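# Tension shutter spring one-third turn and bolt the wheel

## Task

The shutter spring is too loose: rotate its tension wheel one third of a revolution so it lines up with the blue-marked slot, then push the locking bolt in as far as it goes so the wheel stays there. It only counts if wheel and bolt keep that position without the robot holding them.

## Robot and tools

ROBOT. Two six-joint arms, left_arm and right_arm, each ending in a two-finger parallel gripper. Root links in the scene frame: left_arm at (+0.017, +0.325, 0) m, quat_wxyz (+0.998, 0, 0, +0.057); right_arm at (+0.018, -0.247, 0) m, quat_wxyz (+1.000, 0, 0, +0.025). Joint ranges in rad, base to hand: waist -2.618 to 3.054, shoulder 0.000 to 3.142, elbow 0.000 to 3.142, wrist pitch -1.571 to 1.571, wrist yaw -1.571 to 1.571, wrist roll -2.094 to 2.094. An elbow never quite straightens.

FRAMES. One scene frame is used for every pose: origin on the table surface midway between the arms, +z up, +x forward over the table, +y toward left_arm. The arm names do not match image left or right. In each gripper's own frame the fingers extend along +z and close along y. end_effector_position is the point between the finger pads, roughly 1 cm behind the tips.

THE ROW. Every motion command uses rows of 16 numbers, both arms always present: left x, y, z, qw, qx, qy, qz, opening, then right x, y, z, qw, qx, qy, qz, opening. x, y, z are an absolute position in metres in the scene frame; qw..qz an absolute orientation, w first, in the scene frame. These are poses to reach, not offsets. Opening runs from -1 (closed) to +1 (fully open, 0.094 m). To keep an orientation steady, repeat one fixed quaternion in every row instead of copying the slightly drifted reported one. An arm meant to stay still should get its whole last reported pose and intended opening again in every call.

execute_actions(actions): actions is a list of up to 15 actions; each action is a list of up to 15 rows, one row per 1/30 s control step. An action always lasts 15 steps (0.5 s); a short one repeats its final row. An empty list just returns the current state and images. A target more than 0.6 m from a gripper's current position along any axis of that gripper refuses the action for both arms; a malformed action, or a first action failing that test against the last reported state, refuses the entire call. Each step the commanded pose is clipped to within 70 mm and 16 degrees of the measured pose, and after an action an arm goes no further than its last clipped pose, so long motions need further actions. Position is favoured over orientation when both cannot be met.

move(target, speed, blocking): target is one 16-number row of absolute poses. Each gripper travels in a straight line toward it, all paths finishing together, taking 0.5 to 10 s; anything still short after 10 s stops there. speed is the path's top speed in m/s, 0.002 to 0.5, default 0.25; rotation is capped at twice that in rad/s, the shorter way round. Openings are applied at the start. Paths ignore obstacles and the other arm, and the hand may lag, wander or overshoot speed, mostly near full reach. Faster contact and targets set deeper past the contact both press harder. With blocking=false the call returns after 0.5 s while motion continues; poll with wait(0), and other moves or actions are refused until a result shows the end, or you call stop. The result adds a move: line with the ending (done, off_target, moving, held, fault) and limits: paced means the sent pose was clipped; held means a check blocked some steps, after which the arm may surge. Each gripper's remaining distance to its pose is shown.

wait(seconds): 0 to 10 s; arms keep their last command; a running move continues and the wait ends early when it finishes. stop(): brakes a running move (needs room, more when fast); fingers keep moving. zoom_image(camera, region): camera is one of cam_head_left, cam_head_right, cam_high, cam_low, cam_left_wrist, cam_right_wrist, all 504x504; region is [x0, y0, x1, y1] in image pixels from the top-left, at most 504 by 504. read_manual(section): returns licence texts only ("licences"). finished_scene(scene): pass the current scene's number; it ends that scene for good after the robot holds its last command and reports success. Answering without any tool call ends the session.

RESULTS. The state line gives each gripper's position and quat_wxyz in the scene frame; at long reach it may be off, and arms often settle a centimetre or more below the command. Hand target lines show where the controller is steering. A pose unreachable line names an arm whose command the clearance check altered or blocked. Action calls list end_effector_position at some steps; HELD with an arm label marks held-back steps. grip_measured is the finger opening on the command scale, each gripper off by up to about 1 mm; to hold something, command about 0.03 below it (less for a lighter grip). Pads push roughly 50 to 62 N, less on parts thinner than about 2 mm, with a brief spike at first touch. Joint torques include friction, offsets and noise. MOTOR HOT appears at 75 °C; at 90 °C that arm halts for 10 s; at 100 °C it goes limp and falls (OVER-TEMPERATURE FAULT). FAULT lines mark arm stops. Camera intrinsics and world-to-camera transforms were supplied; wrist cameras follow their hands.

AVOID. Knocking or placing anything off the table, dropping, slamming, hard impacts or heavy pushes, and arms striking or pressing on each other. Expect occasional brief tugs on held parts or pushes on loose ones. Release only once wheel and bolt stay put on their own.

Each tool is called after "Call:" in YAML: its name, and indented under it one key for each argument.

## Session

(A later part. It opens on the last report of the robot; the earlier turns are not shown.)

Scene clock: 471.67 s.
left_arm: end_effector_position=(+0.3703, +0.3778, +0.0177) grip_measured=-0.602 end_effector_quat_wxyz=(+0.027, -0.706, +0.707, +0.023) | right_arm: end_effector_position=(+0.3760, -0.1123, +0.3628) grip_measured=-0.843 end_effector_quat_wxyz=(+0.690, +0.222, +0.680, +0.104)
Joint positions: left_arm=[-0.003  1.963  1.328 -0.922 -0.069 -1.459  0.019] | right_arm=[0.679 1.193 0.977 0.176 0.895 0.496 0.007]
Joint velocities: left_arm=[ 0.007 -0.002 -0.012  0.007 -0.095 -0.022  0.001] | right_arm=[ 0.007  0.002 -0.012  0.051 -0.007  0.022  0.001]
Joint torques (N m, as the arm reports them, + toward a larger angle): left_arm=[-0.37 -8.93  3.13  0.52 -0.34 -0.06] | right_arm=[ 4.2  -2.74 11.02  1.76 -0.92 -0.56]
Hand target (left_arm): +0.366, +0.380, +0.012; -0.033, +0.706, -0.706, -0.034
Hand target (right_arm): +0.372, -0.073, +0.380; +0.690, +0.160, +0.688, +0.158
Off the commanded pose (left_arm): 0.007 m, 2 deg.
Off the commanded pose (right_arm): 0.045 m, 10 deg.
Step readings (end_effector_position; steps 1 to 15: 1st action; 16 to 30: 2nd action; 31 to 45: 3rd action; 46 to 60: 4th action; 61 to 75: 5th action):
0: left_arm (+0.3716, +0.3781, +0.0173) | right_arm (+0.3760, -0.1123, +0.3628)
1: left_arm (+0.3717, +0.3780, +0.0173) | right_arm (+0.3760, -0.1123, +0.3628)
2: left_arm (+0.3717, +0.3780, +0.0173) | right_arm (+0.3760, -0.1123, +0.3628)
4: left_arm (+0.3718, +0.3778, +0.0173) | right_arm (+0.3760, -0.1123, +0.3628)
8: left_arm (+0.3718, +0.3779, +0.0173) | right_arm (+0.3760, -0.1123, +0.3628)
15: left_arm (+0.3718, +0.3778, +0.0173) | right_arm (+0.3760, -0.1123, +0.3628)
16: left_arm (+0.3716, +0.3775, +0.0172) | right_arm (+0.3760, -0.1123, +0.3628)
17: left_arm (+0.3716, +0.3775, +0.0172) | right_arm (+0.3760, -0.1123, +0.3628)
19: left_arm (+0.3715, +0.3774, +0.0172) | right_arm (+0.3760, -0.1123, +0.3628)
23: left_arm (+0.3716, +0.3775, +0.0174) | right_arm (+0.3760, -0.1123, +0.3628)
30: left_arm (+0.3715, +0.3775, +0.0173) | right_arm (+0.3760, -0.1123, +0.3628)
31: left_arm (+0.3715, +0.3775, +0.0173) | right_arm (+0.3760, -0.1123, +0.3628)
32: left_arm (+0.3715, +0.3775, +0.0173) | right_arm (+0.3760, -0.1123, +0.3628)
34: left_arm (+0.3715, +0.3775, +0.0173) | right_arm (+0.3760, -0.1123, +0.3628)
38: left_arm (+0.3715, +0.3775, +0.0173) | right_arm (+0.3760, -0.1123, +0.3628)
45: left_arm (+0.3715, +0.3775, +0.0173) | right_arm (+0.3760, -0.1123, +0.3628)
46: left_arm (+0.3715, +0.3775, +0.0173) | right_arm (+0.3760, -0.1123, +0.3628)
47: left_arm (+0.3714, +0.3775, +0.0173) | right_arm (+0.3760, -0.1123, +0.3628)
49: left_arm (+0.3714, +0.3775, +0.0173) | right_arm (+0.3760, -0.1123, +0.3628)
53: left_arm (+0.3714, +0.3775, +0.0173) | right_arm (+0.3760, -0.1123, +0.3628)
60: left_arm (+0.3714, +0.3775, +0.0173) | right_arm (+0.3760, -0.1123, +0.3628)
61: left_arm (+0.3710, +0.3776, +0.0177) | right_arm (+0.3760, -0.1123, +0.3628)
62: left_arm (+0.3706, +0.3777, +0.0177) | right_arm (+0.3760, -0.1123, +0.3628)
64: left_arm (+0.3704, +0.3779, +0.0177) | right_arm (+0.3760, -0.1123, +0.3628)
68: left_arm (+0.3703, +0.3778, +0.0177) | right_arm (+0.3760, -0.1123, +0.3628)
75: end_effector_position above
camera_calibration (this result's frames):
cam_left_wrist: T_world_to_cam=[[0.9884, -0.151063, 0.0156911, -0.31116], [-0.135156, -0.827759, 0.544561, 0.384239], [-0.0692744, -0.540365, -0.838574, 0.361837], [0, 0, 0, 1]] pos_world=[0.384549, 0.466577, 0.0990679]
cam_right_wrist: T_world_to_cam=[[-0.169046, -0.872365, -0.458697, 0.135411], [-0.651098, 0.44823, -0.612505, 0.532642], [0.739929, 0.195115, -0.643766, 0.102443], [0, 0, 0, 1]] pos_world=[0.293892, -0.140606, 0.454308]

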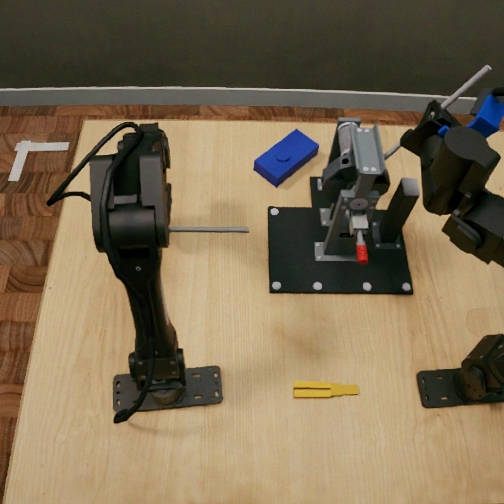

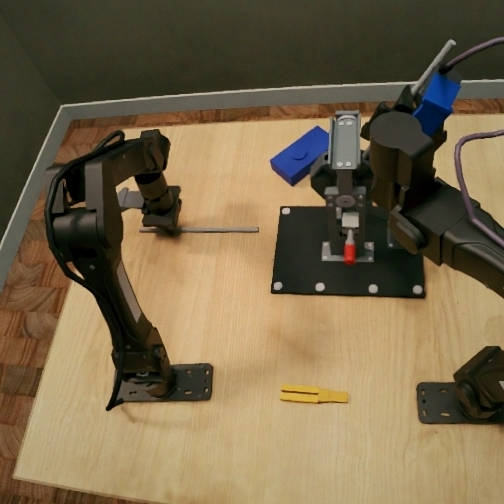

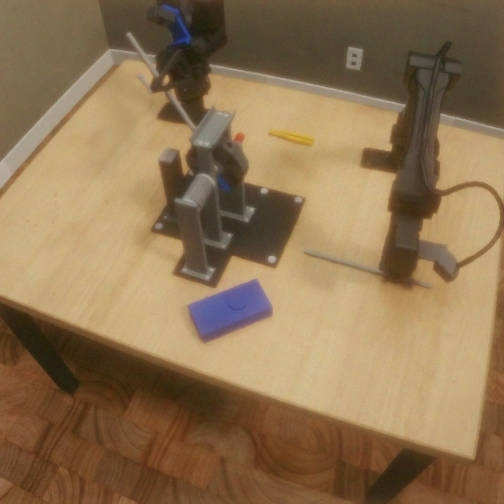

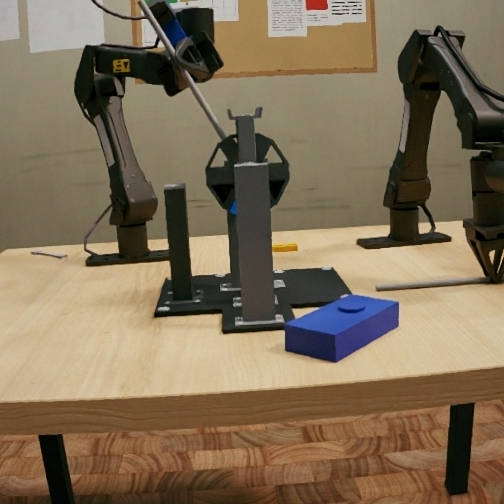

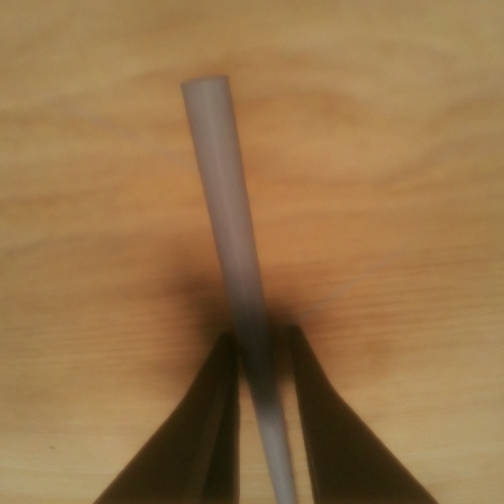

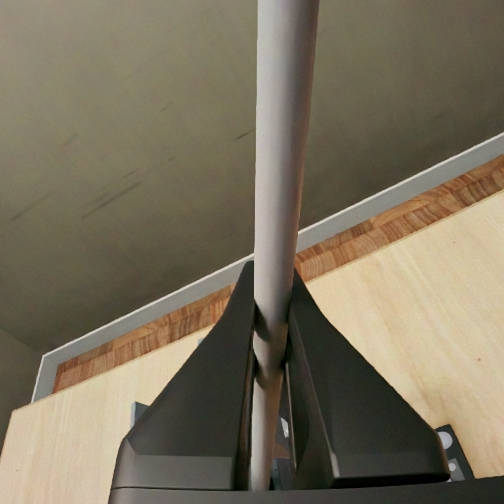

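Call:
execute_actions:
  actions:
    - [[0.366,0.380,0.04,0,-0.707,0.707,0,-0.6,0.376,-0.071,0.381,0.689,0.159,0.689,0.159,-0.88]]
    - [[0.366,0.380,0.075,0,-0.707,0.707,0,-0.5,0.376,-0.071,0.381,0.689,0.159,0.689,0.159,-0.88]]
    - [[0.347,0.343,0.095,0.044,-0.672,0.738,-0.035,-0.3,0.376,-0.071,0.381,0.689,0.159,0.689,0.159,-0.88]]
    - [[0.327,0.305,0.11,0.09,-0.631,0.767,-0.071,-0.1,0.376,-0.071,0.381,0.689,0.159,0.689,0.159,-0.88]]
    - [[0.308,0.268,0.125,0.137,-0.585,0.792,-0.109,0,0.376,-0.071,0.381,0.689,0.159,0.689,0.159,-0.88]]
    - [[0.288,0.230,0.14,0.184,-0.534,0.812,-0.147,0,0.376,-0.071,0.381,0.689,0.159,0.689,0.159,-0.88]]
    - [[0.269,0.193,0.15,0.231,-0.479,0.827,-0.184,0,0.376,-0.071,0.381,0.689,0.159,0.689,0.159,-0.88]]
    - [[0.250,0.155,0.16,0.276,-0.42,0.836,-0.22,0,0.376,-0.071,0.381,0.689,0.159,0.689,0.159,-0.88]]
    - [[0.230,0.118,0.17,0.319,-0.359,0.84,-0.254,0,0.376,-0.071,0.381,0.689,0.159,0.689,0.159,-0.88]]
    - [[0.211,0.080,0.178,0.358,-0.297,0.837,-0.285,0,0.376,-0.071,0.381,0.689,0.159,0.689,0.159,-0.88]]
    - [[0.191,0.043,0.185,0.395,-0.236,0.831,-0.314,0,0.376,-0.071,0.381,0.689,0.159,0.689,0.159,-0.88]]
    - [[0.172,0.005,0.19,0.4266,-0.1767,0.8195,-0.3395,0,0.376,-0.071,0.381,0.689,0.159,0.689,0.159,-0.88]]

Scene clock: 518.00 s.
left_arm: end_effector_position=(+0.1679, -0.0004, +0.1883) grip_measured=-0.002 end_effector_quat_wxyz=(+0.409, -0.178, +0.826, -0.344) | right_arm: end_effector_position=(+0.3760, -0.1123, +0.3628) grip_measured=-0.843 end_effector_quat_wxyz=(+0.690, +0.222, +0.680, +0.104)
Joint positions: left_arm=[-1.653  1.323  0.838 -0.28  -0.903 -1.558  0.047] | right_arm=[0.679 1.193 0.977 0.176 0.895 0.496 0.007]
Joint velocities: left_arm=[ 0.007 -0.012  0.017  0.11  -0.007  0.066  0.001] | right_arm=[ 0.007  0.002 -0.012  0.022  0.066  0.081  0.   ]
Joint torques (N m, as the arm reports them, + toward a larger angle): left_arm=[ 0.24 -4.84  5.34  1.43 -0.71  0.12] | right_arm=[ 4.19 -2.78 11.04  1.75 -0.92 -0.56]
Hand target (left_arm): +0.172, +0.005, +0.190; +0.427, -0.177, +0.820, -0.338
Hand target (right_arm): +0.372, -0.073, +0.380; +0.690, +0.160, +0.688, +0.158
Off the commanded pose (left_arm): 0.007 m, 2 deg.
Off the commanded pose (right_arm): 0.045 m, 10 deg.
Step readings (end_effector_position; steps 1 to 15: 1st action; 16 to 30: 2nd action; 31 to 45: 3rd action; 46 to 60: 4th action; 61 to 75: 5th action; 76 to 90: 6th action; 91 to 105: 7th action; 106 to 120: 8th action; 121 to 135: 9th action; 136 to 150: 10th action; 151 to 165: 11th action; 166 to 180: 12th action):
0: left_arm (+0.3703, +0.3778, +0.0177) | right_arm (+0.3760, -0.1123, +0.3628)
1: left_arm (+0.3697, +0.3770, +0.0190) | right_arm (+0.3760, -0.1123, +0.3628)
2: left_arm (+0.3677, +0.3762, +0.0202) | right_arm (+0.3760, -0.1123, +0.3628)
4: left_arm (+0.3643, +0.3781, +0.0235) | right_arm (+0.3760, -0.1123, +0.3628)
8: left_arm (+0.3614, +0.3807, +0.0270) | right_arm (+0.3760, -0.1123, +0.3628)
15: left_arm (+0.3586, +0.3780, +0.0271) | right_arm (+0.3760, -0.1123, +0.3628)
16: left_arm (+0.3580, +0.3777, +0.0302) | right_arm (+0.3760, -0.1123, +0.3628)
17: left_arm (+0.3571, +0.3773, +0.0349) | right_arm (+0.3760, -0.1123, +0.3628)
19: left_arm (+0.3617, +0.3780, +0.0485) | right_arm (+0.3760, -0.1123, +0.3628)
23: left_arm (+0.3697, +0.3792, +0.0671) | right_arm (+0.3760, -0.1123, +0.3628)
30: left_arm (+0.3640, +0.3782, +0.0679) | right_arm (+0.3760, -0.1123, +0.3628)
31: left_arm (+0.3641, +0.3763, +0.0688) | right_arm (+0.3760, -0.1123, +0.3628)
32: left_arm (+0.3590, +0.3708, +0.0700) | right_arm (+0.3760, -0.1123, +0.3628)
34: left_arm (+0.3448, +0.3542, +0.0794) | right_arm (+0.3760, -0.1123, +0.3628)
38: left_arm (+0.3456, +0.3381, +0.0964) | right_arm (+0.3760, -0.1123, +0.3628)
45: left_arm (+0.3479, +0.3385, +0.0968) | right_arm (+0.3760, -0.1123, +0.3628)
46: left_arm (+0.3484, +0.3366, +0.0970) | right_arm (+0.3760, -0.1123, +0.3628)
47: left_arm (+0.3435, +0.3307, +0.0965) | right_arm (+0.3760, -0.1123, +0.3628)
49: left_arm (+0.3265, +0.3130, +0.0996) | right_arm (+0.3760, -0.1123, +0.3628)
53: left_arm (+0.3233, +0.2991, +0.1094) | right_arm (+0.3760, -0.1123, +0.3628)
60: left_arm (+0.3274, +0.2992, +0.1103) | right_arm (+0.3760, -0.1123, +0.3628)
61: left_arm (+0.3279, +0.2970, +0.1109) | right_arm (+0.3760, -0.1123, +0.3628)
62: left_arm (+0.3233, +0.2905, +0.1111) | right_arm (+0.3760, -0.1123, +0.3628)
64: left_arm (+0.3079, +0.2718, +0.1152) | right_arm (+0.3760, -0.1123, +0.3628)
68: left_arm (+0.3048, +0.2602, +0.1248) | right_arm (+0.3760, -0.1123, +0.3628)
75: left_arm (+0.3078, +0.2622, +0.1257) | right_arm (+0.3760, -0.1123, +0.3628)
76: left_arm (+0.3079, +0.2599, +0.1265) | right_arm (+0.3760, -0.1123, +0.3628)
77: left_arm (+0.3029, +0.2515, +0.1271) | right_arm (+0.3760, -0.1123, +0.3628)
79: left_arm (+0.2877, +0.2308, +0.1311) | right_arm (+0.3760, -0.1123, +0.3628)
83: left_arm (+0.2844, +0.2211, +0.1391) | right_arm (+0.3760, -0.1123, +0.3628)
90: left_arm (+0.2872, +0.2245, +0.1402) | right_arm (+0.3760, -0.1123, +0.3628)
91: left_arm (+0.2870, +0.2220, +0.1409) | right_arm (+0.3760, -0.1123, +0.3628)
92: left_arm (+0.2815, +0.2125, +0.1414) | right_arm (+0.3760, -0.1123, +0.3628)
94: left_arm (+0.2658, +0.1917, +0.1427) | right_arm (+0.3760, -0.1123, +0.3628)
98: left_arm (+0.2632, +0.1840, +0.1471) | right_arm (+0.3760, -0.1123, +0.3628)
105: left_arm (+0.2679, +0.1875, +0.1495) | right_arm (+0.3760, -0.1123, +0.3628)
106: left_arm (+0.2672, +0.1847, +0.1507) | right_arm (+0.3760, -0.1123, +0.3628)
107: left_arm (+0.2607, +0.1743, +0.1515) | right_arm (+0.3760, -0.1123, +0.3628)
109: left_arm (+0.2449, +0.1528, +0.1525) | right_arm (+0.3760, -0.1123, +0.3628)
113: left_arm (+0.2432, +0.1455, +0.1562) | right_arm (+0.3760, -0.1123, +0.3628)
120: left_arm (+0.2482, +0.1489, +0.1594) | right_arm (+0.3760, -0.1123, +0.3628)
121: left_arm (+0.2471, +0.1464, +0.1607) | right_arm (+0.3760, -0.1123, +0.3628)
122: left_arm (+0.2398, +0.1364, +0.1616) | right_arm (+0.3760, -0.1123, +0.3628)
124: left_arm (+0.2239, +0.1157, +0.1629) | right_arm (+0.3760, -0.1123, +0.3628)
128: left_arm (+0.2224, +0.1097, +0.1679) | right_arm (+0.3760, -0.1123, +0.3628)
135: left_arm (+0.2272, +0.1121, +0.1718) | right_arm (+0.3760, -0.1123, +0.3628)
136: left_arm (+0.2258, +0.1097, +0.1737) | right_arm (+0.3760, -0.1123, +0.3628)
137: left_arm (+0.2187, +0.1006, +0.1754) | right_arm (+0.3760, -0.1123, +0.3628)
139: left_arm (+0.2039, +0.0810, +0.1763) | right_arm (+0.3760, -0.1123, +0.3628)
143: left_arm (+0.2033, +0.0735, +0.1771) | right_arm (+0.3760, -0.1123, +0.3628)
150: left_arm (+0.2075, +0.0739, +0.1819) | right_arm (+0.3760, -0.1123, +0.3628)
151: left_arm (+0.2062, +0.0716, +0.1834) | right_arm (+0.3760, -0.1123, +0.3628)
152: left_arm (+0.1999, +0.0637, +0.1845) | right_arm (+0.3760, -0.1123, +0.3628)
154: left_arm (+0.1856, +0.0463, +0.1821) | right_arm (+0.3760, -0.1123, +0.3628)
158: left_arm (+0.1838, +0.0383, +0.1810) | right_arm (+0.3760, -0.1123, +0.3628)
165: left_arm (+0.1872, +0.0366, +0.1871) | right_arm (+0.3760, -0.1123, +0.3628)
166: left_arm (+0.1861, +0.0344, +0.1881) | right_arm (+0.3760, -0.1123, +0.3628)
167: left_arm (+0.1811, +0.0274, +0.1883) | right_arm (+0.3760, -0.1123, +0.3628)
169: left_arm (+0.1687, +0.0128, +0.1828) | right_arm (+0.3760, -0.1123, +0.3628)
173: left_arm (+0.1656, +0.0035, +0.1805) | right_arm (+0.3760, -0.1123, +0.3628)
180: end_effector_position above
camera_calibration (this result's frames):
cam_left_wrist: T_world_to_cam=[[-0.0923332, -0.768611, 0.633018, -0.105912], [-0.956779, -0.107583, -0.270185, 0.242559], [0.275769, -0.630605, -0.725457, 0.207213], [0, 0, 0, 1]] pos_world=[0.165153, 0.07536, 0.282905]
cam_right_wrist: T_world_to_cam=[[-0.169046, -0.872365, -0.458697, 0.135411], [-0.651098, 0.44823, -0.612505, 0.532642], [0.739929, 0.195115, -0.643766, 0.102443], [0, 0, 0, 1]] pos_world=[0.293892, -0.140606, 0.454308]

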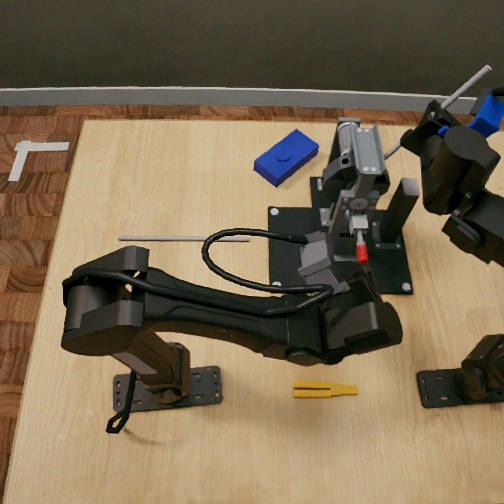

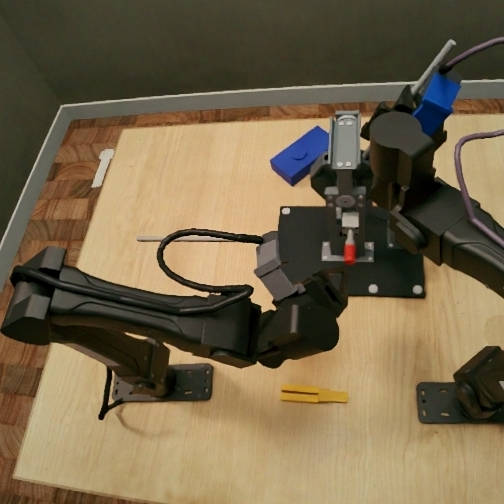

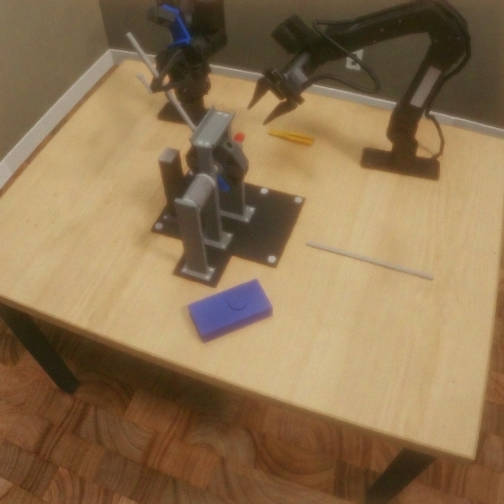

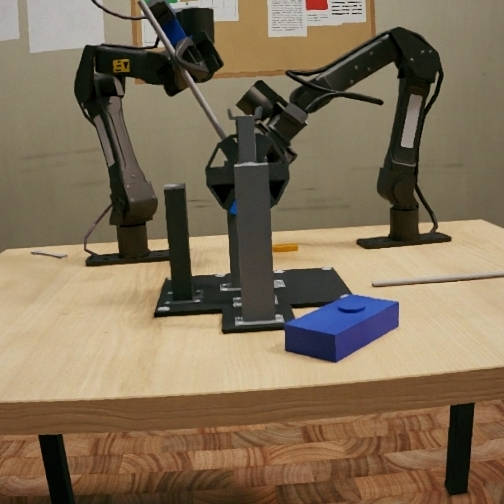

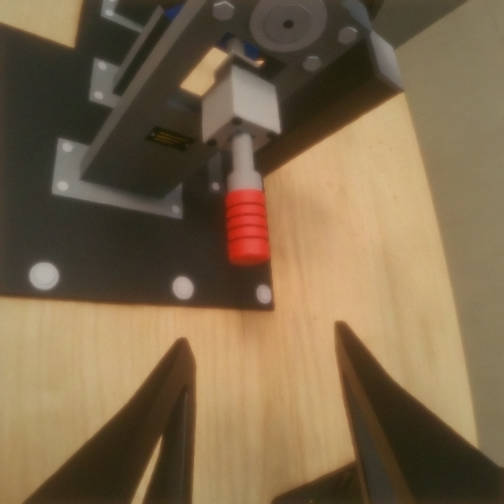

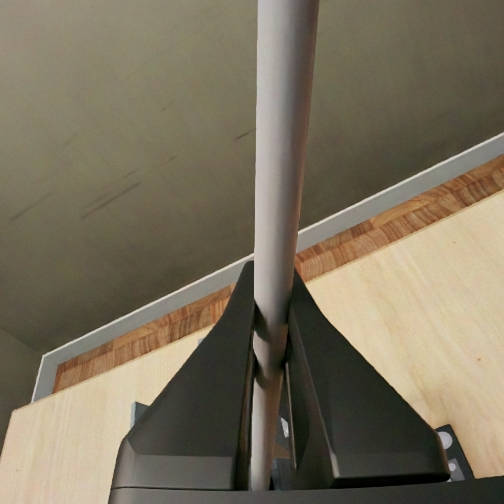

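Call:
execute_actions:
  actions:
    - [[0.19,-0.006,0.176,0.4266,-0.1767,0.8195,-0.3395,0,0.376,-0.071,0.381,0.689,0.159,0.689,0.159,-0.88]]
    - [[0.206,-0.014,0.166,0.4266,-0.1767,0.8195,-0.3395,0,0.376,-0.071,0.381,0.689,0.159,0.689,0.159,-0.88]]
    - [[0.22,-0.021,0.158,0.4266,-0.1767,0.8195,-0.3395,0,0.376,-0.071,0.381,0.689,0.159,0.689,0.159,-0.88]]
    - [[0.231,-0.027,0.152,0.4266,-0.1767,0.8195,-0.3395,0,0.376,-0.071,0.381,0.689,0.159,0.689,0.159,-0.88]]

Scene clock: 528.07 s.
left_arm: end_effector_position=(+0.2293, -0.0303, +0.1559) grip_measured=-0.002 end_effector_quat_wxyz=(+0.422, -0.181, +0.818, -0.348) | right_arm: end_effector_position=(+0.3760, -0.1123, +0.3628) grip_measured=-0.843 end_effector_quat_wxyz=(+0.690, +0.222, +0.680, +0.104)
Joint positions: left_arm=[-1.454  1.521  0.808  0.115 -0.775 -1.353  0.047] | right_arm=[0.679 1.193 0.977 0.176 0.895 0.496 0.007]
Joint velocities: left_arm=[-0.007  0.002 -0.002  0.022 -0.037 -0.007  0.001] | right_arm=[ 0.007  0.017  0.002 -0.037 -0.051 -0.066 -0.   ]
Joint torques (N m, as the arm reports them, + toward a larger angle): left_arm=[ 0.36 -5.7   5.28  1.65 -0.38  0.13] | right_arm=[ 4.22 -2.81 11.01  1.75 -0.95 -0.55]
Hand target (left_arm): +0.231, -0.027, +0.152; +0.427, -0.177, +0.819, -0.340
Hand target (right_arm): +0.372, -0.073, +0.380; +0.690, +0.160, +0.688, +0.158
Off the commanded pose (left_arm): 0.005 m, 1 deg.
Off the commanded pose (right_arm): 0.045 m, 10 deg.
Step readings (end_effector_position; steps 1 to 15: 1st action; 16 to 30: 2nd action; 31 to 45: 3rd action; 46 to 60: 4th action):
0: left_arm (+0.1685, -0.0016, +0.1905) | right_arm (+0.3760, -0.1123, +0.3628)
1: left_arm (+0.1703, -0.0027, +0.1900) | right_arm (+0.3760, -0.1123, +0.3628)
2: left_arm (+0.1749, -0.0038, +0.1891) | right_arm (+0.3760, -0.1123, +0.3628)
4: left_arm (+0.1844, -0.0038, +0.1841) | right_arm (+0.3760, -0.1123, +0.3628)
8: left_arm (+0.1884, -0.0049, +0.1765) | right_arm (+0.3760, -0.1123, +0.3628)
15: left_arm (+0.1882, -0.0089, +0.1800) | right_arm (+0.3760, -0.1123, +0.3628)
16: left_arm (+0.1897, -0.0103, +0.1795) | right_arm (+0.3760, -0.1123, +0.3628)
17: left_arm (+0.1935, -0.0119, +0.1787) | right_arm (+0.3760, -0.1123, +0.3628)
19: left_arm (+0.2017, -0.0126, +0.1745) | right_arm (+0.3760, -0.1123, +0.3628)
23: left_arm (+0.2051, -0.0155, +0.1709) | right_arm (+0.3760, -0.1123, +0.3628)
30: left_arm (+0.2048, -0.0188, +0.1737) | right_arm (+0.3760, -0.1123, +0.3628)
31: left_arm (+0.2061, -0.0198, +0.1733) | right_arm (+0.3760, -0.1123, +0.3628)
32: left_arm (+0.2091, -0.0213, +0.1722) | right_arm (+0.3760, -0.1123, +0.3628)
34: left_arm (+0.2159, -0.0215, +0.1676) | right_arm (+0.3760, -0.1123, +0.3628)
38: left_arm (+0.2190, -0.0231, +0.1628) | right_arm (+0.3760, -0.1123, +0.3628)
45: left_arm (+0.2189, -0.0256, +0.1650) | right_arm (+0.3760, -0.1123, +0.3628)
46: left_arm (+0.2198, -0.0264, +0.1645) | right_arm (+0.3760, -0.1123, +0.3628)
47: left_arm (+0.2219, -0.0277, +0.1636) | right_arm (+0.3760, -0.1123, +0.3628)
49: left_arm (+0.2269, -0.0277, +0.1590) | right_arm (+0.3760, -0.1123, +0.3628)
53: left_arm (+0.2294, -0.0284, +0.1542) | right_arm (+0.3760, -0.1123, +0.3628)
60: end_effector_position above
camera_calibration (this result's frames):
cam_left_wrist: T_world_to_cam=[[-0.0992924, -0.764123, 0.637383, -0.101648], [-0.947323, -0.123424, -0.295542, 0.290578], [0.304499, -0.633152, -0.711617, 0.139153], [0, 0, 0, 1]] pos_world=[0.222806, 0.0462977, 0.249691]
cam_right_wrist: T_world_to_cam=[[-0.169046, -0.872365, -0.458697, 0.135411], [-0.651098, 0.44823, -0.612505, 0.532642], [0.739929, 0.195115, -0.643766, 0.102443], [0, 0, 0, 1]] pos_world=[0.293892, -0.140606, 0.454308]

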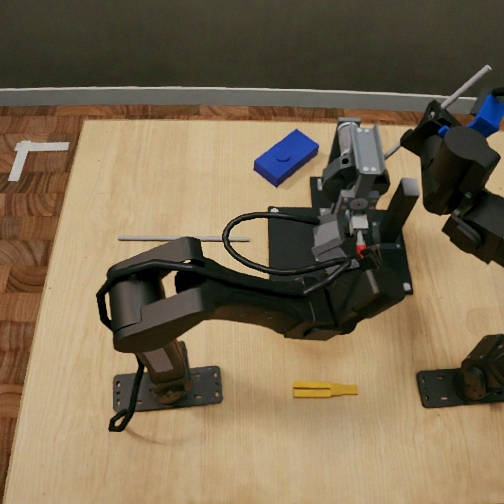

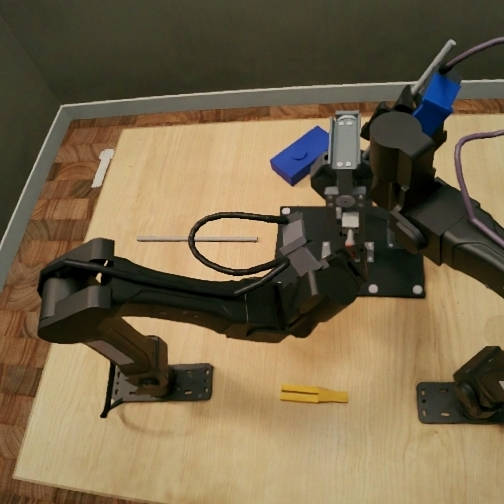

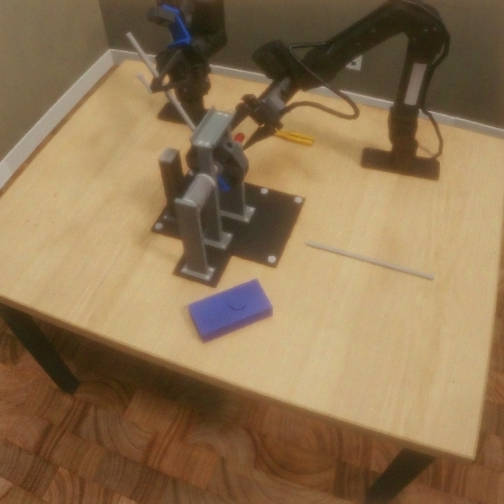

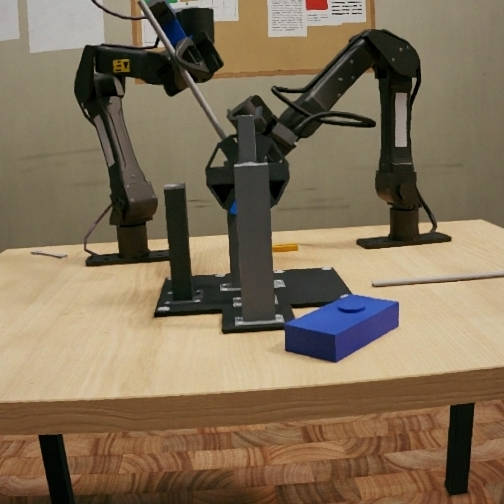

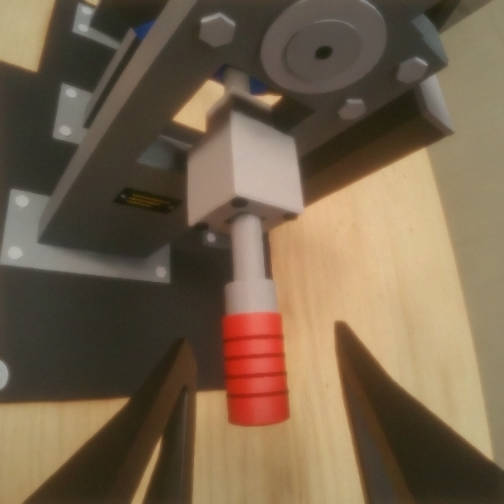

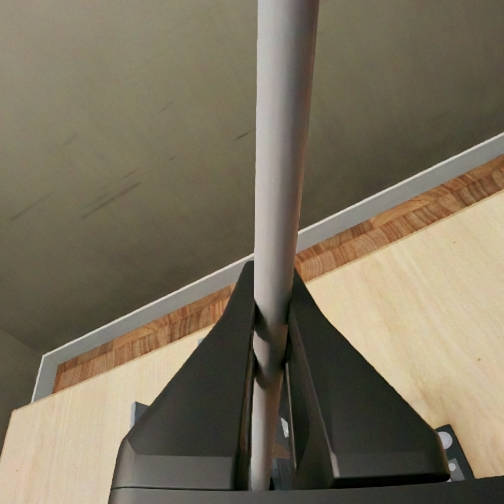

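Call:
execute_actions:
  actions:
    - [[0.231,-0.025,0.148,0.4266,-0.1767,0.8195,-0.3395,-0.4,0.376,-0.071,0.381,0.689,0.159,0.689,0.159,-0.88]]
    - [[0.231,-0.025,0.148,0.4266,-0.1767,0.8195,-0.3395,-0.58,0.376,-0.071,0.381,0.689,0.159,0.689,0.159,-0.88]]
    - [[0.231,-0.025,0.148,0.4266,-0.1767,0.8195,-0.3395,-0.68,0.376,-0.071,0.381,0.689,0.159,0.689,0.159,-0.88]]
    - [[0.236,-0.025,0.148,0.4266,-0.1767,0.8195,-0.3395,-0.68,0.376,-0.071,0.381,0.689,0.159,0.689,0.159,-0.88]]
    - [[0.241,-0.025,0.148,0.4266,-0.1767,0.8195,-0.3395,-0.68,0.376,-0.071,0.381,0.689,0.159,0.689,0.159,-0.88]]

Scene clock: 536.57 s.
left_arm: end_effector_position=(+0.2295, -0.0301, +0.1536) grip_measured=-0.652 end_effector_quat_wxyz=(+0.421, -0.176, +0.819, -0.349) | right_arm: end_effector_position=(+0.3760, -0.1123, +0.3628) grip_measured=-0.843 end_effector_quat_wxyz=(+0.690, +0.222, +0.680, +0.104)
Joint positions: left_arm=[-1.45   1.521  0.795  0.137 -0.764 -1.338  0.016] | right_arm=[0.679 1.193 0.977 0.176 0.895 0.496 0.007]
Joint velocities: left_arm=[-0.012 -0.012 -0.002  0.051 -0.066  0.007 -0.   ] | right_arm=[-0.022  0.002  0.007 -0.022 -0.022 -0.007 -0.   ]
Joint torques (N m, as the arm reports them, + toward a larger angle): left_arm=[ 2.43 -5.04  5.2   1.86 -0.14  0.24] | right_arm=[ 4.38 -2.76 10.99  1.74 -0.94 -0.54]
Hand target (left_arm): +0.240, -0.025, +0.148; +0.426, -0.177, +0.820, -0.339
Hand target (right_arm): +0.372, -0.073, +0.380; +0.690, +0.160, +0.688, +0.158
Off the commanded pose (left_arm): 0.014 m, 1 deg.
Off the commanded pose (right_arm): 0.045 m, 10 deg.
Step readings (end_effector_position; steps 1 to 15: 1st action; 16 to 30: 2nd action; 31 to 45: 3rd action; 46 to 60: 4th action; 61 to 75: 5th action):
0: left_arm (+0.2292, -0.0306, +0.1563) | right_arm (+0.3760, -0.1123, +0.3628)
1: left_arm (+0.2293, -0.0307, +0.1563) | right_arm (+0.3760, -0.1123, +0.3628)
2: left_arm (+0.2292, -0.0306, +0.1560) | right_arm (+0.3760, -0.1123, +0.3628)
4: left_arm (+0.2290, -0.0298, +0.1544) | right_arm (+0.3760, -0.1123, +0.3628)
8: left_arm (+0.2288, -0.0292, +0.1532) | right_arm (+0.3760, -0.1123, +0.3628)
15: left_arm (+0.2289, -0.0297, +0.1539) | right_arm (+0.3760, -0.1123, +0.3628)
16: left_arm (+0.2289, -0.0297, +0.1539) | right_arm (+0.3760, -0.1123, +0.3628)
17: left_arm (+0.2289, -0.0298, +0.1540) | right_arm (+0.3760, -0.1123, +0.3628)
19: left_arm (+0.2289, -0.0298, +0.1540) | right_arm (+0.3760, -0.1123, +0.3628)
23: left_arm (+0.2289, -0.0298, +0.1540) | right_arm (+0.3760, -0.1123, +0.3628)
30: left_arm (+0.2289, -0.0298, +0.1540) | right_arm (+0.3760, -0.1123, +0.3628)
31: left_arm (+0.2289, -0.0298, +0.1540) | right_arm (+0.3760, -0.1123, +0.3628)
32: left_arm (+0.2289, -0.0298, +0.1540) | right_arm (+0.3760, -0.1123, +0.3628)
34: left_arm (+0.2289, -0.0299, +0.1541) | right_arm (+0.3760, -0.1123, +0.3628)
38: left_arm (+0.2289, -0.0299, +0.1541) | right_arm (+0.3760, -0.1123, +0.3628)
45: left_arm (+0.2289, -0.0299, +0.1541) | right_arm (+0.3760, -0.1123, +0.3628)
46: left_arm (+0.2292, -0.0300, +0.1539) | right_arm (+0.3760, -0.1123, +0.3628)
47: left_arm (+0.2292, -0.0302, +0.1538) | right_arm (+0.3760, -0.1123, +0.3628)
49: left_arm (+0.2293, -0.0301, +0.1538) | right_arm (+0.3760, -0.1123, +0.3628)
53: left_arm (+0.2293, -0.0301, +0.1538) | right_arm (+0.3760, -0.1123, +0.3628)
60: left_arm (+0.2293, -0.0301, +0.1538) | right_arm (+0.3760, -0.1123, +0.3628)
61: left_arm (+0.2295, -0.0300, +0.1537) | right_arm (+0.3760, -0.1123, +0.3628)
62: left_arm (+0.2295, -0.0301, +0.1536) | right_arm (+0.3760, -0.1123, +0.3628)
64: left_arm (+0.2295, -0.0301, +0.1536) | right_arm (+0.3760, -0.1123, +0.3628)
68: left_arm (+0.2295, -0.0301, +0.1536) | right_arm (+0.3760, -0.1123, +0.3628)
75: end_effector_position above
camera_calibration (this result's frames):
cam_left_wrist: T_world_to_cam=[[-0.108916, -0.764649, 0.635177, -0.0975048], [-0.947882, -0.112583, -0.298067, 0.290997], [0.299427, -0.634537, -0.712535, 0.138734], [0, 0, 0, 1]] pos_world=[0.22367, 0.046236, 0.247522]
cam_right_wrist: T_world_to_cam=[[-0.169046, -0.872365, -0.458697, 0.135411], [-0.651098, 0.44823, -0.612505, 0.532642], [0.739929, 0.195115, -0.643766, 0.102443], [0, 0, 0, 1]] pos_world=[0.293892, -0.140606, 0.454308]

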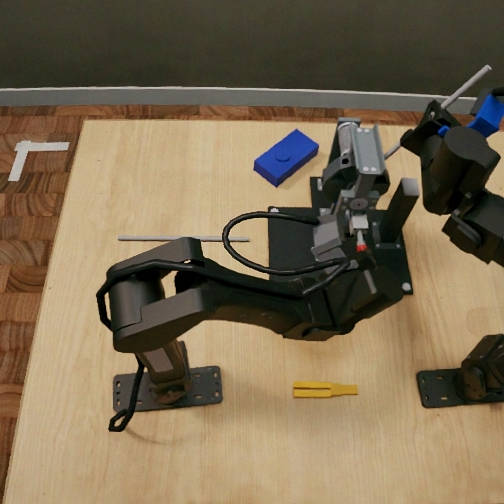

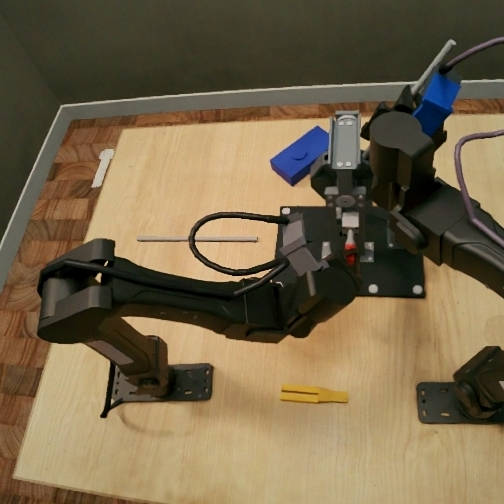

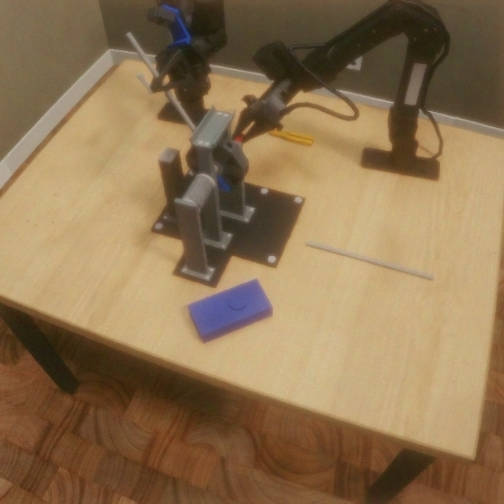

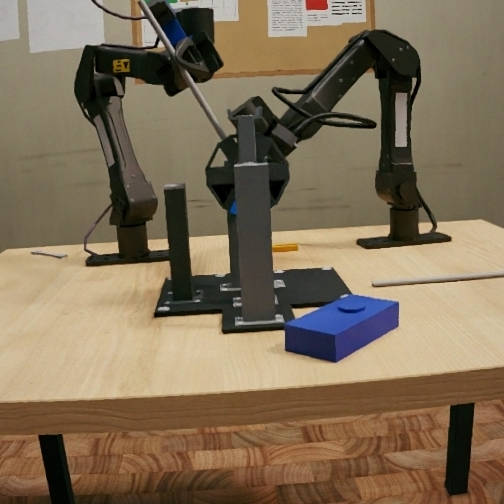

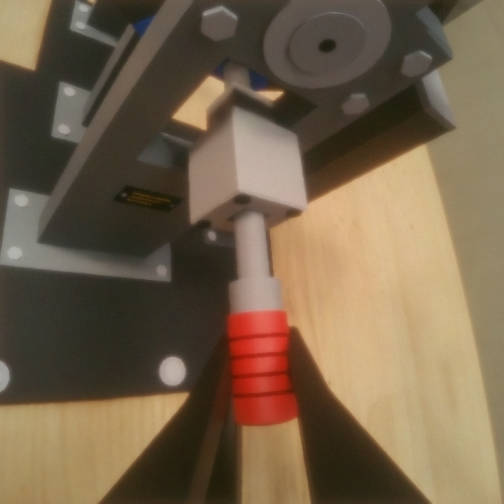

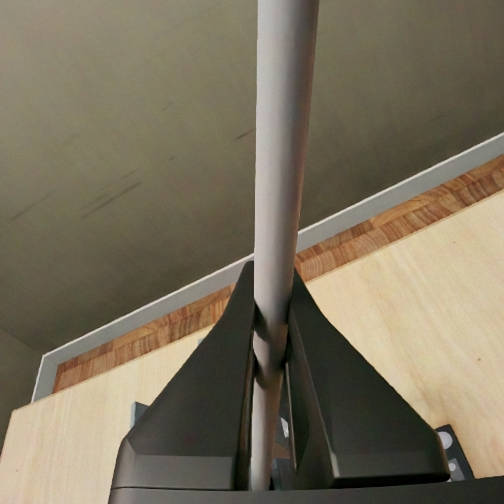

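Call:
execute_actions:
  actions:
    - [[0.247,-0.027,0.151,0.4266,-0.1767,0.8195,-0.3395,-0.69,0.376,-0.071,0.381,0.689,0.159,0.689,0.159,-0.88]]
    - [[0.253,-0.027,0.151,0.4266,-0.1767,0.8195,-0.3395,-0.69,0.376,-0.071,0.381,0.689,0.159,0.689,0.159,-0.88]]
    - [[0.259,-0.027,0.151,0.4266,-0.1767,0.8195,-0.3395,-0.69,0.376,-0.071,0.381,0.689,0.159,0.689,0.159,-0.88]]

Scene clock: 540.97 s.
left_arm: end_effector_position=(+0.2352, -0.0299, +0.1533) grip_measured=-0.652 end_effector_quat_wxyz=(+0.419, -0.169, +0.822, -0.347) | right_arm: end_effector_position=(+0.3760, -0.1124, +0.3628) grip_measured=-0.843 end_effector_quat_wxyz=(+0.691, +0.222, +0.680, +0.104)
Joint positions: left_arm=[-1.426  1.521  0.795  0.146 -0.734 -1.308  0.016] | right_arm=[0.679 1.193 0.977 0.176 0.895 0.496 0.007]
Joint velocities: left_arm=[ 0.012 -0.012 -0.017  0.066 -0.022  0.007  0.   ] | right_arm=[-0.007  0.012 -0.002 -0.022 -0.051  0.022  0.001]
Joint torques (N m, as the arm reports them, + toward a larger angle): left_arm=[ 4.64 -3.87  6.71  1.98  0.02  0.34] | right_arm=[ 4.22 -2.75 11.07  1.73 -0.93 -0.56]
Hand target (left_arm): +0.258, -0.025, +0.152; +0.427, -0.177, +0.819, -0.339
Hand target (right_arm): +0.372, -0.073, +0.380; +0.690, +0.160, +0.688, +0.158
Off the commanded pose (left_arm): 0.024 m, 2 deg.
Off the commanded pose (right_arm): 0.045 m, 10 deg.
Step readings (end_effector_position; steps 1 to 15: 1st action; 16 to 30: 2nd action; 31 to 45: 3rd action):
0: left_arm (+0.2295, -0.0301, +0.1536) | right_arm (+0.3760, -0.1123, +0.3628)
1: left_arm (+0.2299, -0.0300, +0.1534) | right_arm (+0.3760, -0.1123, +0.3628)
2: left_arm (+0.2304, -0.0299, +0.1533) | right_arm (+0.3760, -0.1123, +0.3628)
4: left_arm (+0.2313, -0.0298, +0.1533) | right_arm (+0.3760, -0.1123, +0.3628)
8: left_arm (+0.2344, -0.0298, +0.1538) | right_arm (+0.3760, -0.1123, +0.3628)
15: left_arm (+0.2345, -0.0300, +0.1536) | right_arm (+0.3760, -0.1123, +0.3628)
16: left_arm (+0.2349, -0.0298, +0.1535) | right_arm (+0.3760, -0.1123, +0.3628)
17: left_arm (+0.2348, -0.0300, +0.1534) | right_arm (+0.3760, -0.1123, +0.3628)
19: left_arm (+0.2348, -0.0300, +0.1534) | right_arm (+0.3760, -0.1123, +0.3628)
23: left_arm (+0.2348, -0.0300, +0.1534) | right_arm (+0.3760, -0.1123, +0.3628)
30: left_arm (+0.2348, -0.0300, +0.1534) | right_arm (+0.3760, -0.1123, +0.3628)
31: left_arm (+0.2352, -0.0298, +0.1535) | right_arm (+0.3760, -0.1124, +0.3628)
32: left_arm (+0.2352, -0.0299, +0.1533) | right_arm (+0.3760, -0.1124, +0.3628)
34: left_arm (+0.2352, -0.0299, +0.1533) | right_arm (+0.3760, -0.1124, +0.3628)
38: left_arm (+0.2352, -0.0299, +0.1533) | right_arm (+0.3760, -0.1124, +0.3628)
45: end_effector_position above
camera_calibration (this result's frames):
cam_left_wrist: T_world_to_cam=[[-0.118277, -0.769576, 0.627505, -0.0933365], [-0.949549, -0.0971939, -0.298177, 0.29715], [0.29046, -0.631115, -0.719255, 0.140243], [0, 0, 0, 1]] pos_world=[0.230384, 0.045561, 0.248043]
cam_right_wrist: T_world_to_cam=[[-0.169374, -0.872306, -0.458689, 0.135479], [-0.650921, 0.448471, -0.612516, 0.532631], [0.74001, 0.194825, -0.643761, 0.102401], [0, 0, 0, 1]] pos_world=[0.293869, -0.140641, 0.45431]

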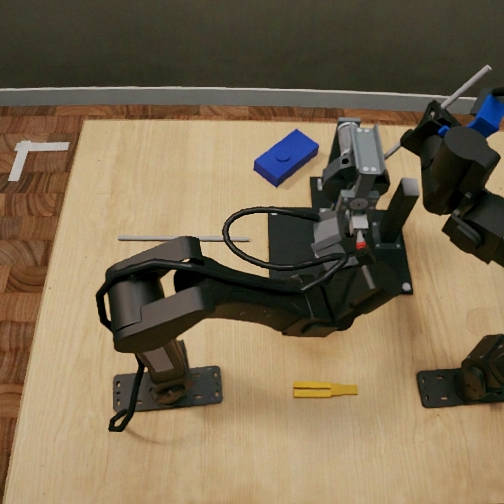

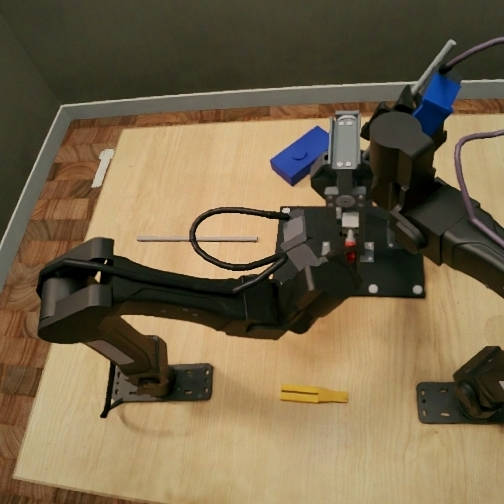

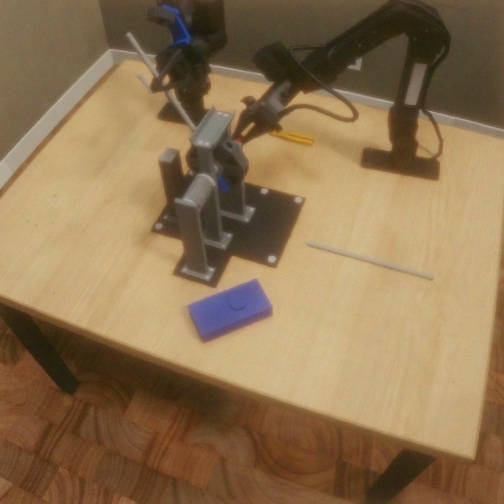

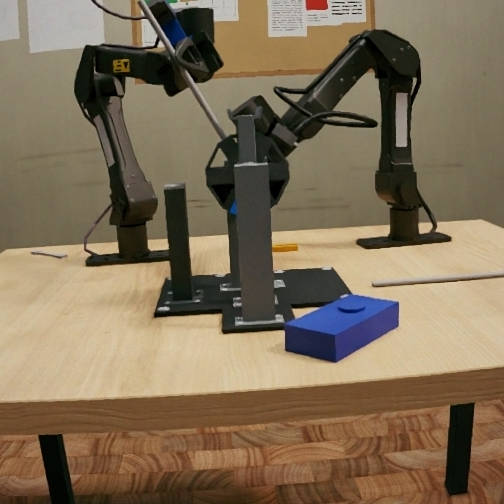

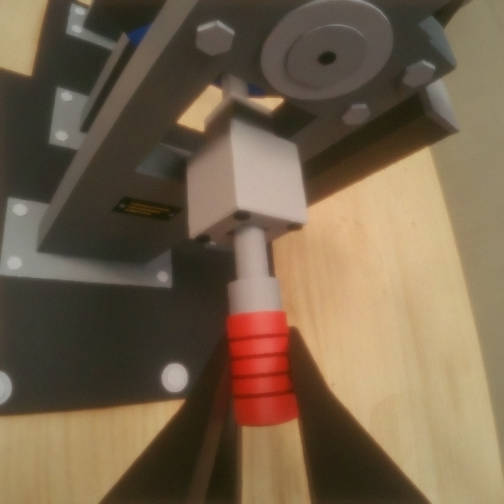

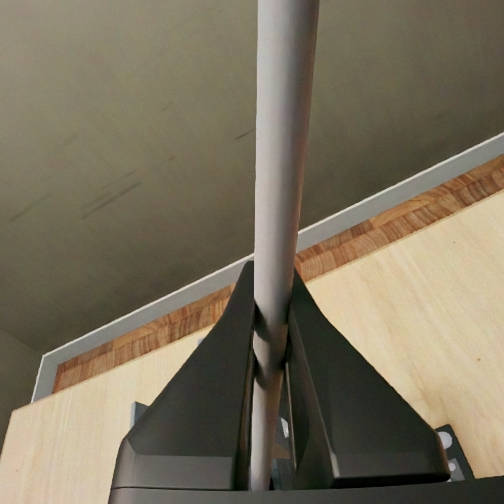

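Call:
execute_actions:
  actions:
    - [[0.253,-0.027,0.151,0.4266,-0.1767,0.8195,-0.3395,-0.69,0.376,-0.0645,0.3828,0.691,0.15,0.691,0.15,-0.88]]
    - [[0.253,-0.027,0.151,0.4266,-0.1767,0.8195,-0.3395,-0.69,0.376,-0.058,0.3841,0.693,0.14,0.693,0.14,-0.88]]

Scene clock: 547.20 s.
left_arm: end_effector_position=(+0.2431, -0.0296, +0.1541) grip_measured=-0.652 end_effector_quat_wxyz=(+0.418, -0.175, +0.819, -0.352) | right_arm: end_effector_position=(+0.3758, -0.1020, +0.3677) grip_measured=-0.843 end_effector_quat_wxyz=(+0.695, +0.205, +0.685, +0.081)
Joint positions: left_arm=[-1.401  1.527  0.795  0.171 -0.715 -1.302  0.016] | right_arm=[0.714 1.225 1.014 0.175 0.939 0.437 0.007]
Joint velocities: left_arm=[-0.007  0.017 -0.007 -0.051 -0.11   0.007  0.001] | right_arm=[ 0.007 -0.022 -0.012 -0.081  0.051  0.051  0.   ]
Joint torques (N m, as the arm reports them, + toward a larger angle): left_arm=[ 1.71 -4.46  6.69  1.7  -0.29  0.18] | right_arm=[ 4.42 -2.78 10.83  1.76 -1.   -0.49]
Hand target (left_arm): +0.253, -0.027, +0.151; +0.427, -0.177, +0.819, -0.339
Hand target (right_arm): +0.372, -0.060, +0.383; +0.694, +0.141, +0.692, +0.138
Off the commanded pose (left_arm): 0.011 m, 2 deg.
Off the commanded pose (right_arm): 0.047 m, 10 deg.
Step readings (end_effector_position; steps 1 to 15: 1st action; 16 to 30: 2nd action):
0: left_arm (+0.2352, -0.0299, +0.1533) | right_arm (+0.3760, -0.1124, +0.3628)
1: left_arm (+0.2351, -0.0299, +0.1532) | right_arm (+0.3758, -0.1120, +0.3629)
2: left_arm (+0.2351, -0.0299, +0.1532) | right_arm (+0.3757, -0.1110, +0.3634)
4: left_arm (+0.2351, -0.0299, +0.1532) | right_arm (+0.3758, -0.1088, +0.3644)
8: left_arm (+0.2351, -0.0299, +0.1532) | right_arm (+0.3758, -0.1079, +0.3650)
15: left_arm (+0.2351, -0.0299, +0.1532) | right_arm (+0.3758, -0.1076, +0.3652)
16: left_arm (+0.2351, -0.0299, +0.1532) | right_arm (+0.3757, -0.1071, +0.3653)
17: left_arm (+0.2353, -0.0298, +0.1532) | right_arm (+0.3755, -0.1058, +0.3660)
19: left_arm (+0.2380, -0.0295, +0.1539) | right_arm (+0.3756, -0.1032, +0.3671)
23: left_arm (+0.2429, -0.0296, +0.1539) | right_arm (+0.3758, -0.1022, +0.3677)
30: end_effector_position above
camera_calibration (this result's frames):
cam_left_wrist: T_world_to_cam=[[-0.111935, -0.760473, 0.639649, -0.0958], [-0.949416, -0.108207, -0.294788, 0.304059], [0.293393, -0.64029, -0.709894, 0.136247], [0, 0, 0, 1]] pos_world=[0.237981, 0.0472853, 0.247632]
cam_right_wrist: T_world_to_cam=[[-0.178426, -0.895777, -0.40712, 0.128758], [-0.652017, 0.417515, -0.632894, 0.535608], [0.736911, 0.152525, -0.658558, 0.105983], [0, 0, 0, 1]] pos_world=[0.294099, -0.124451, 0.4612]

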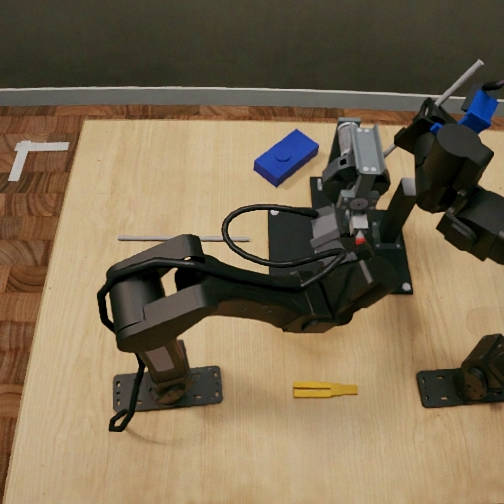

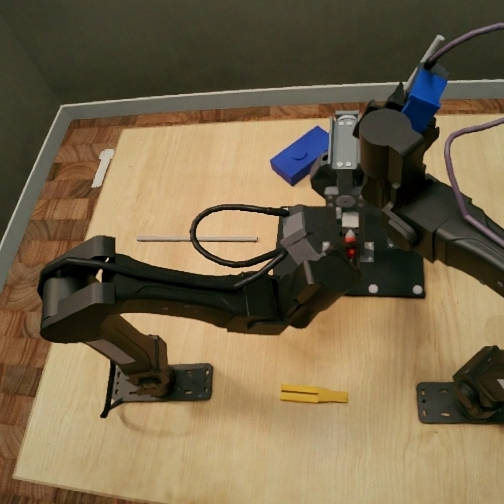

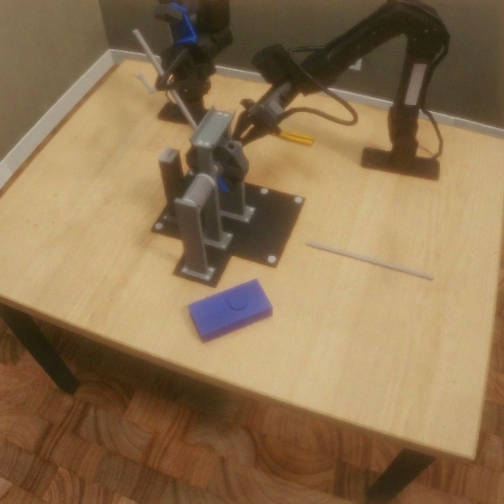

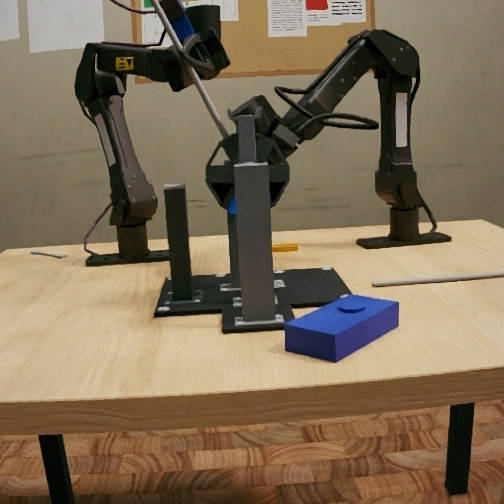

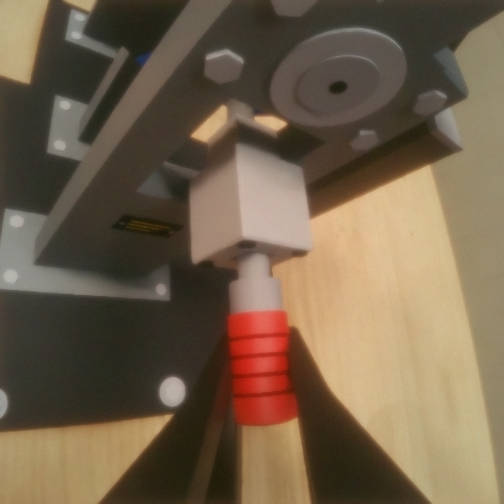

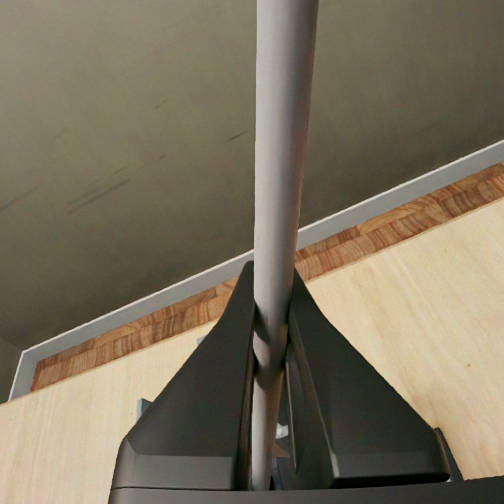

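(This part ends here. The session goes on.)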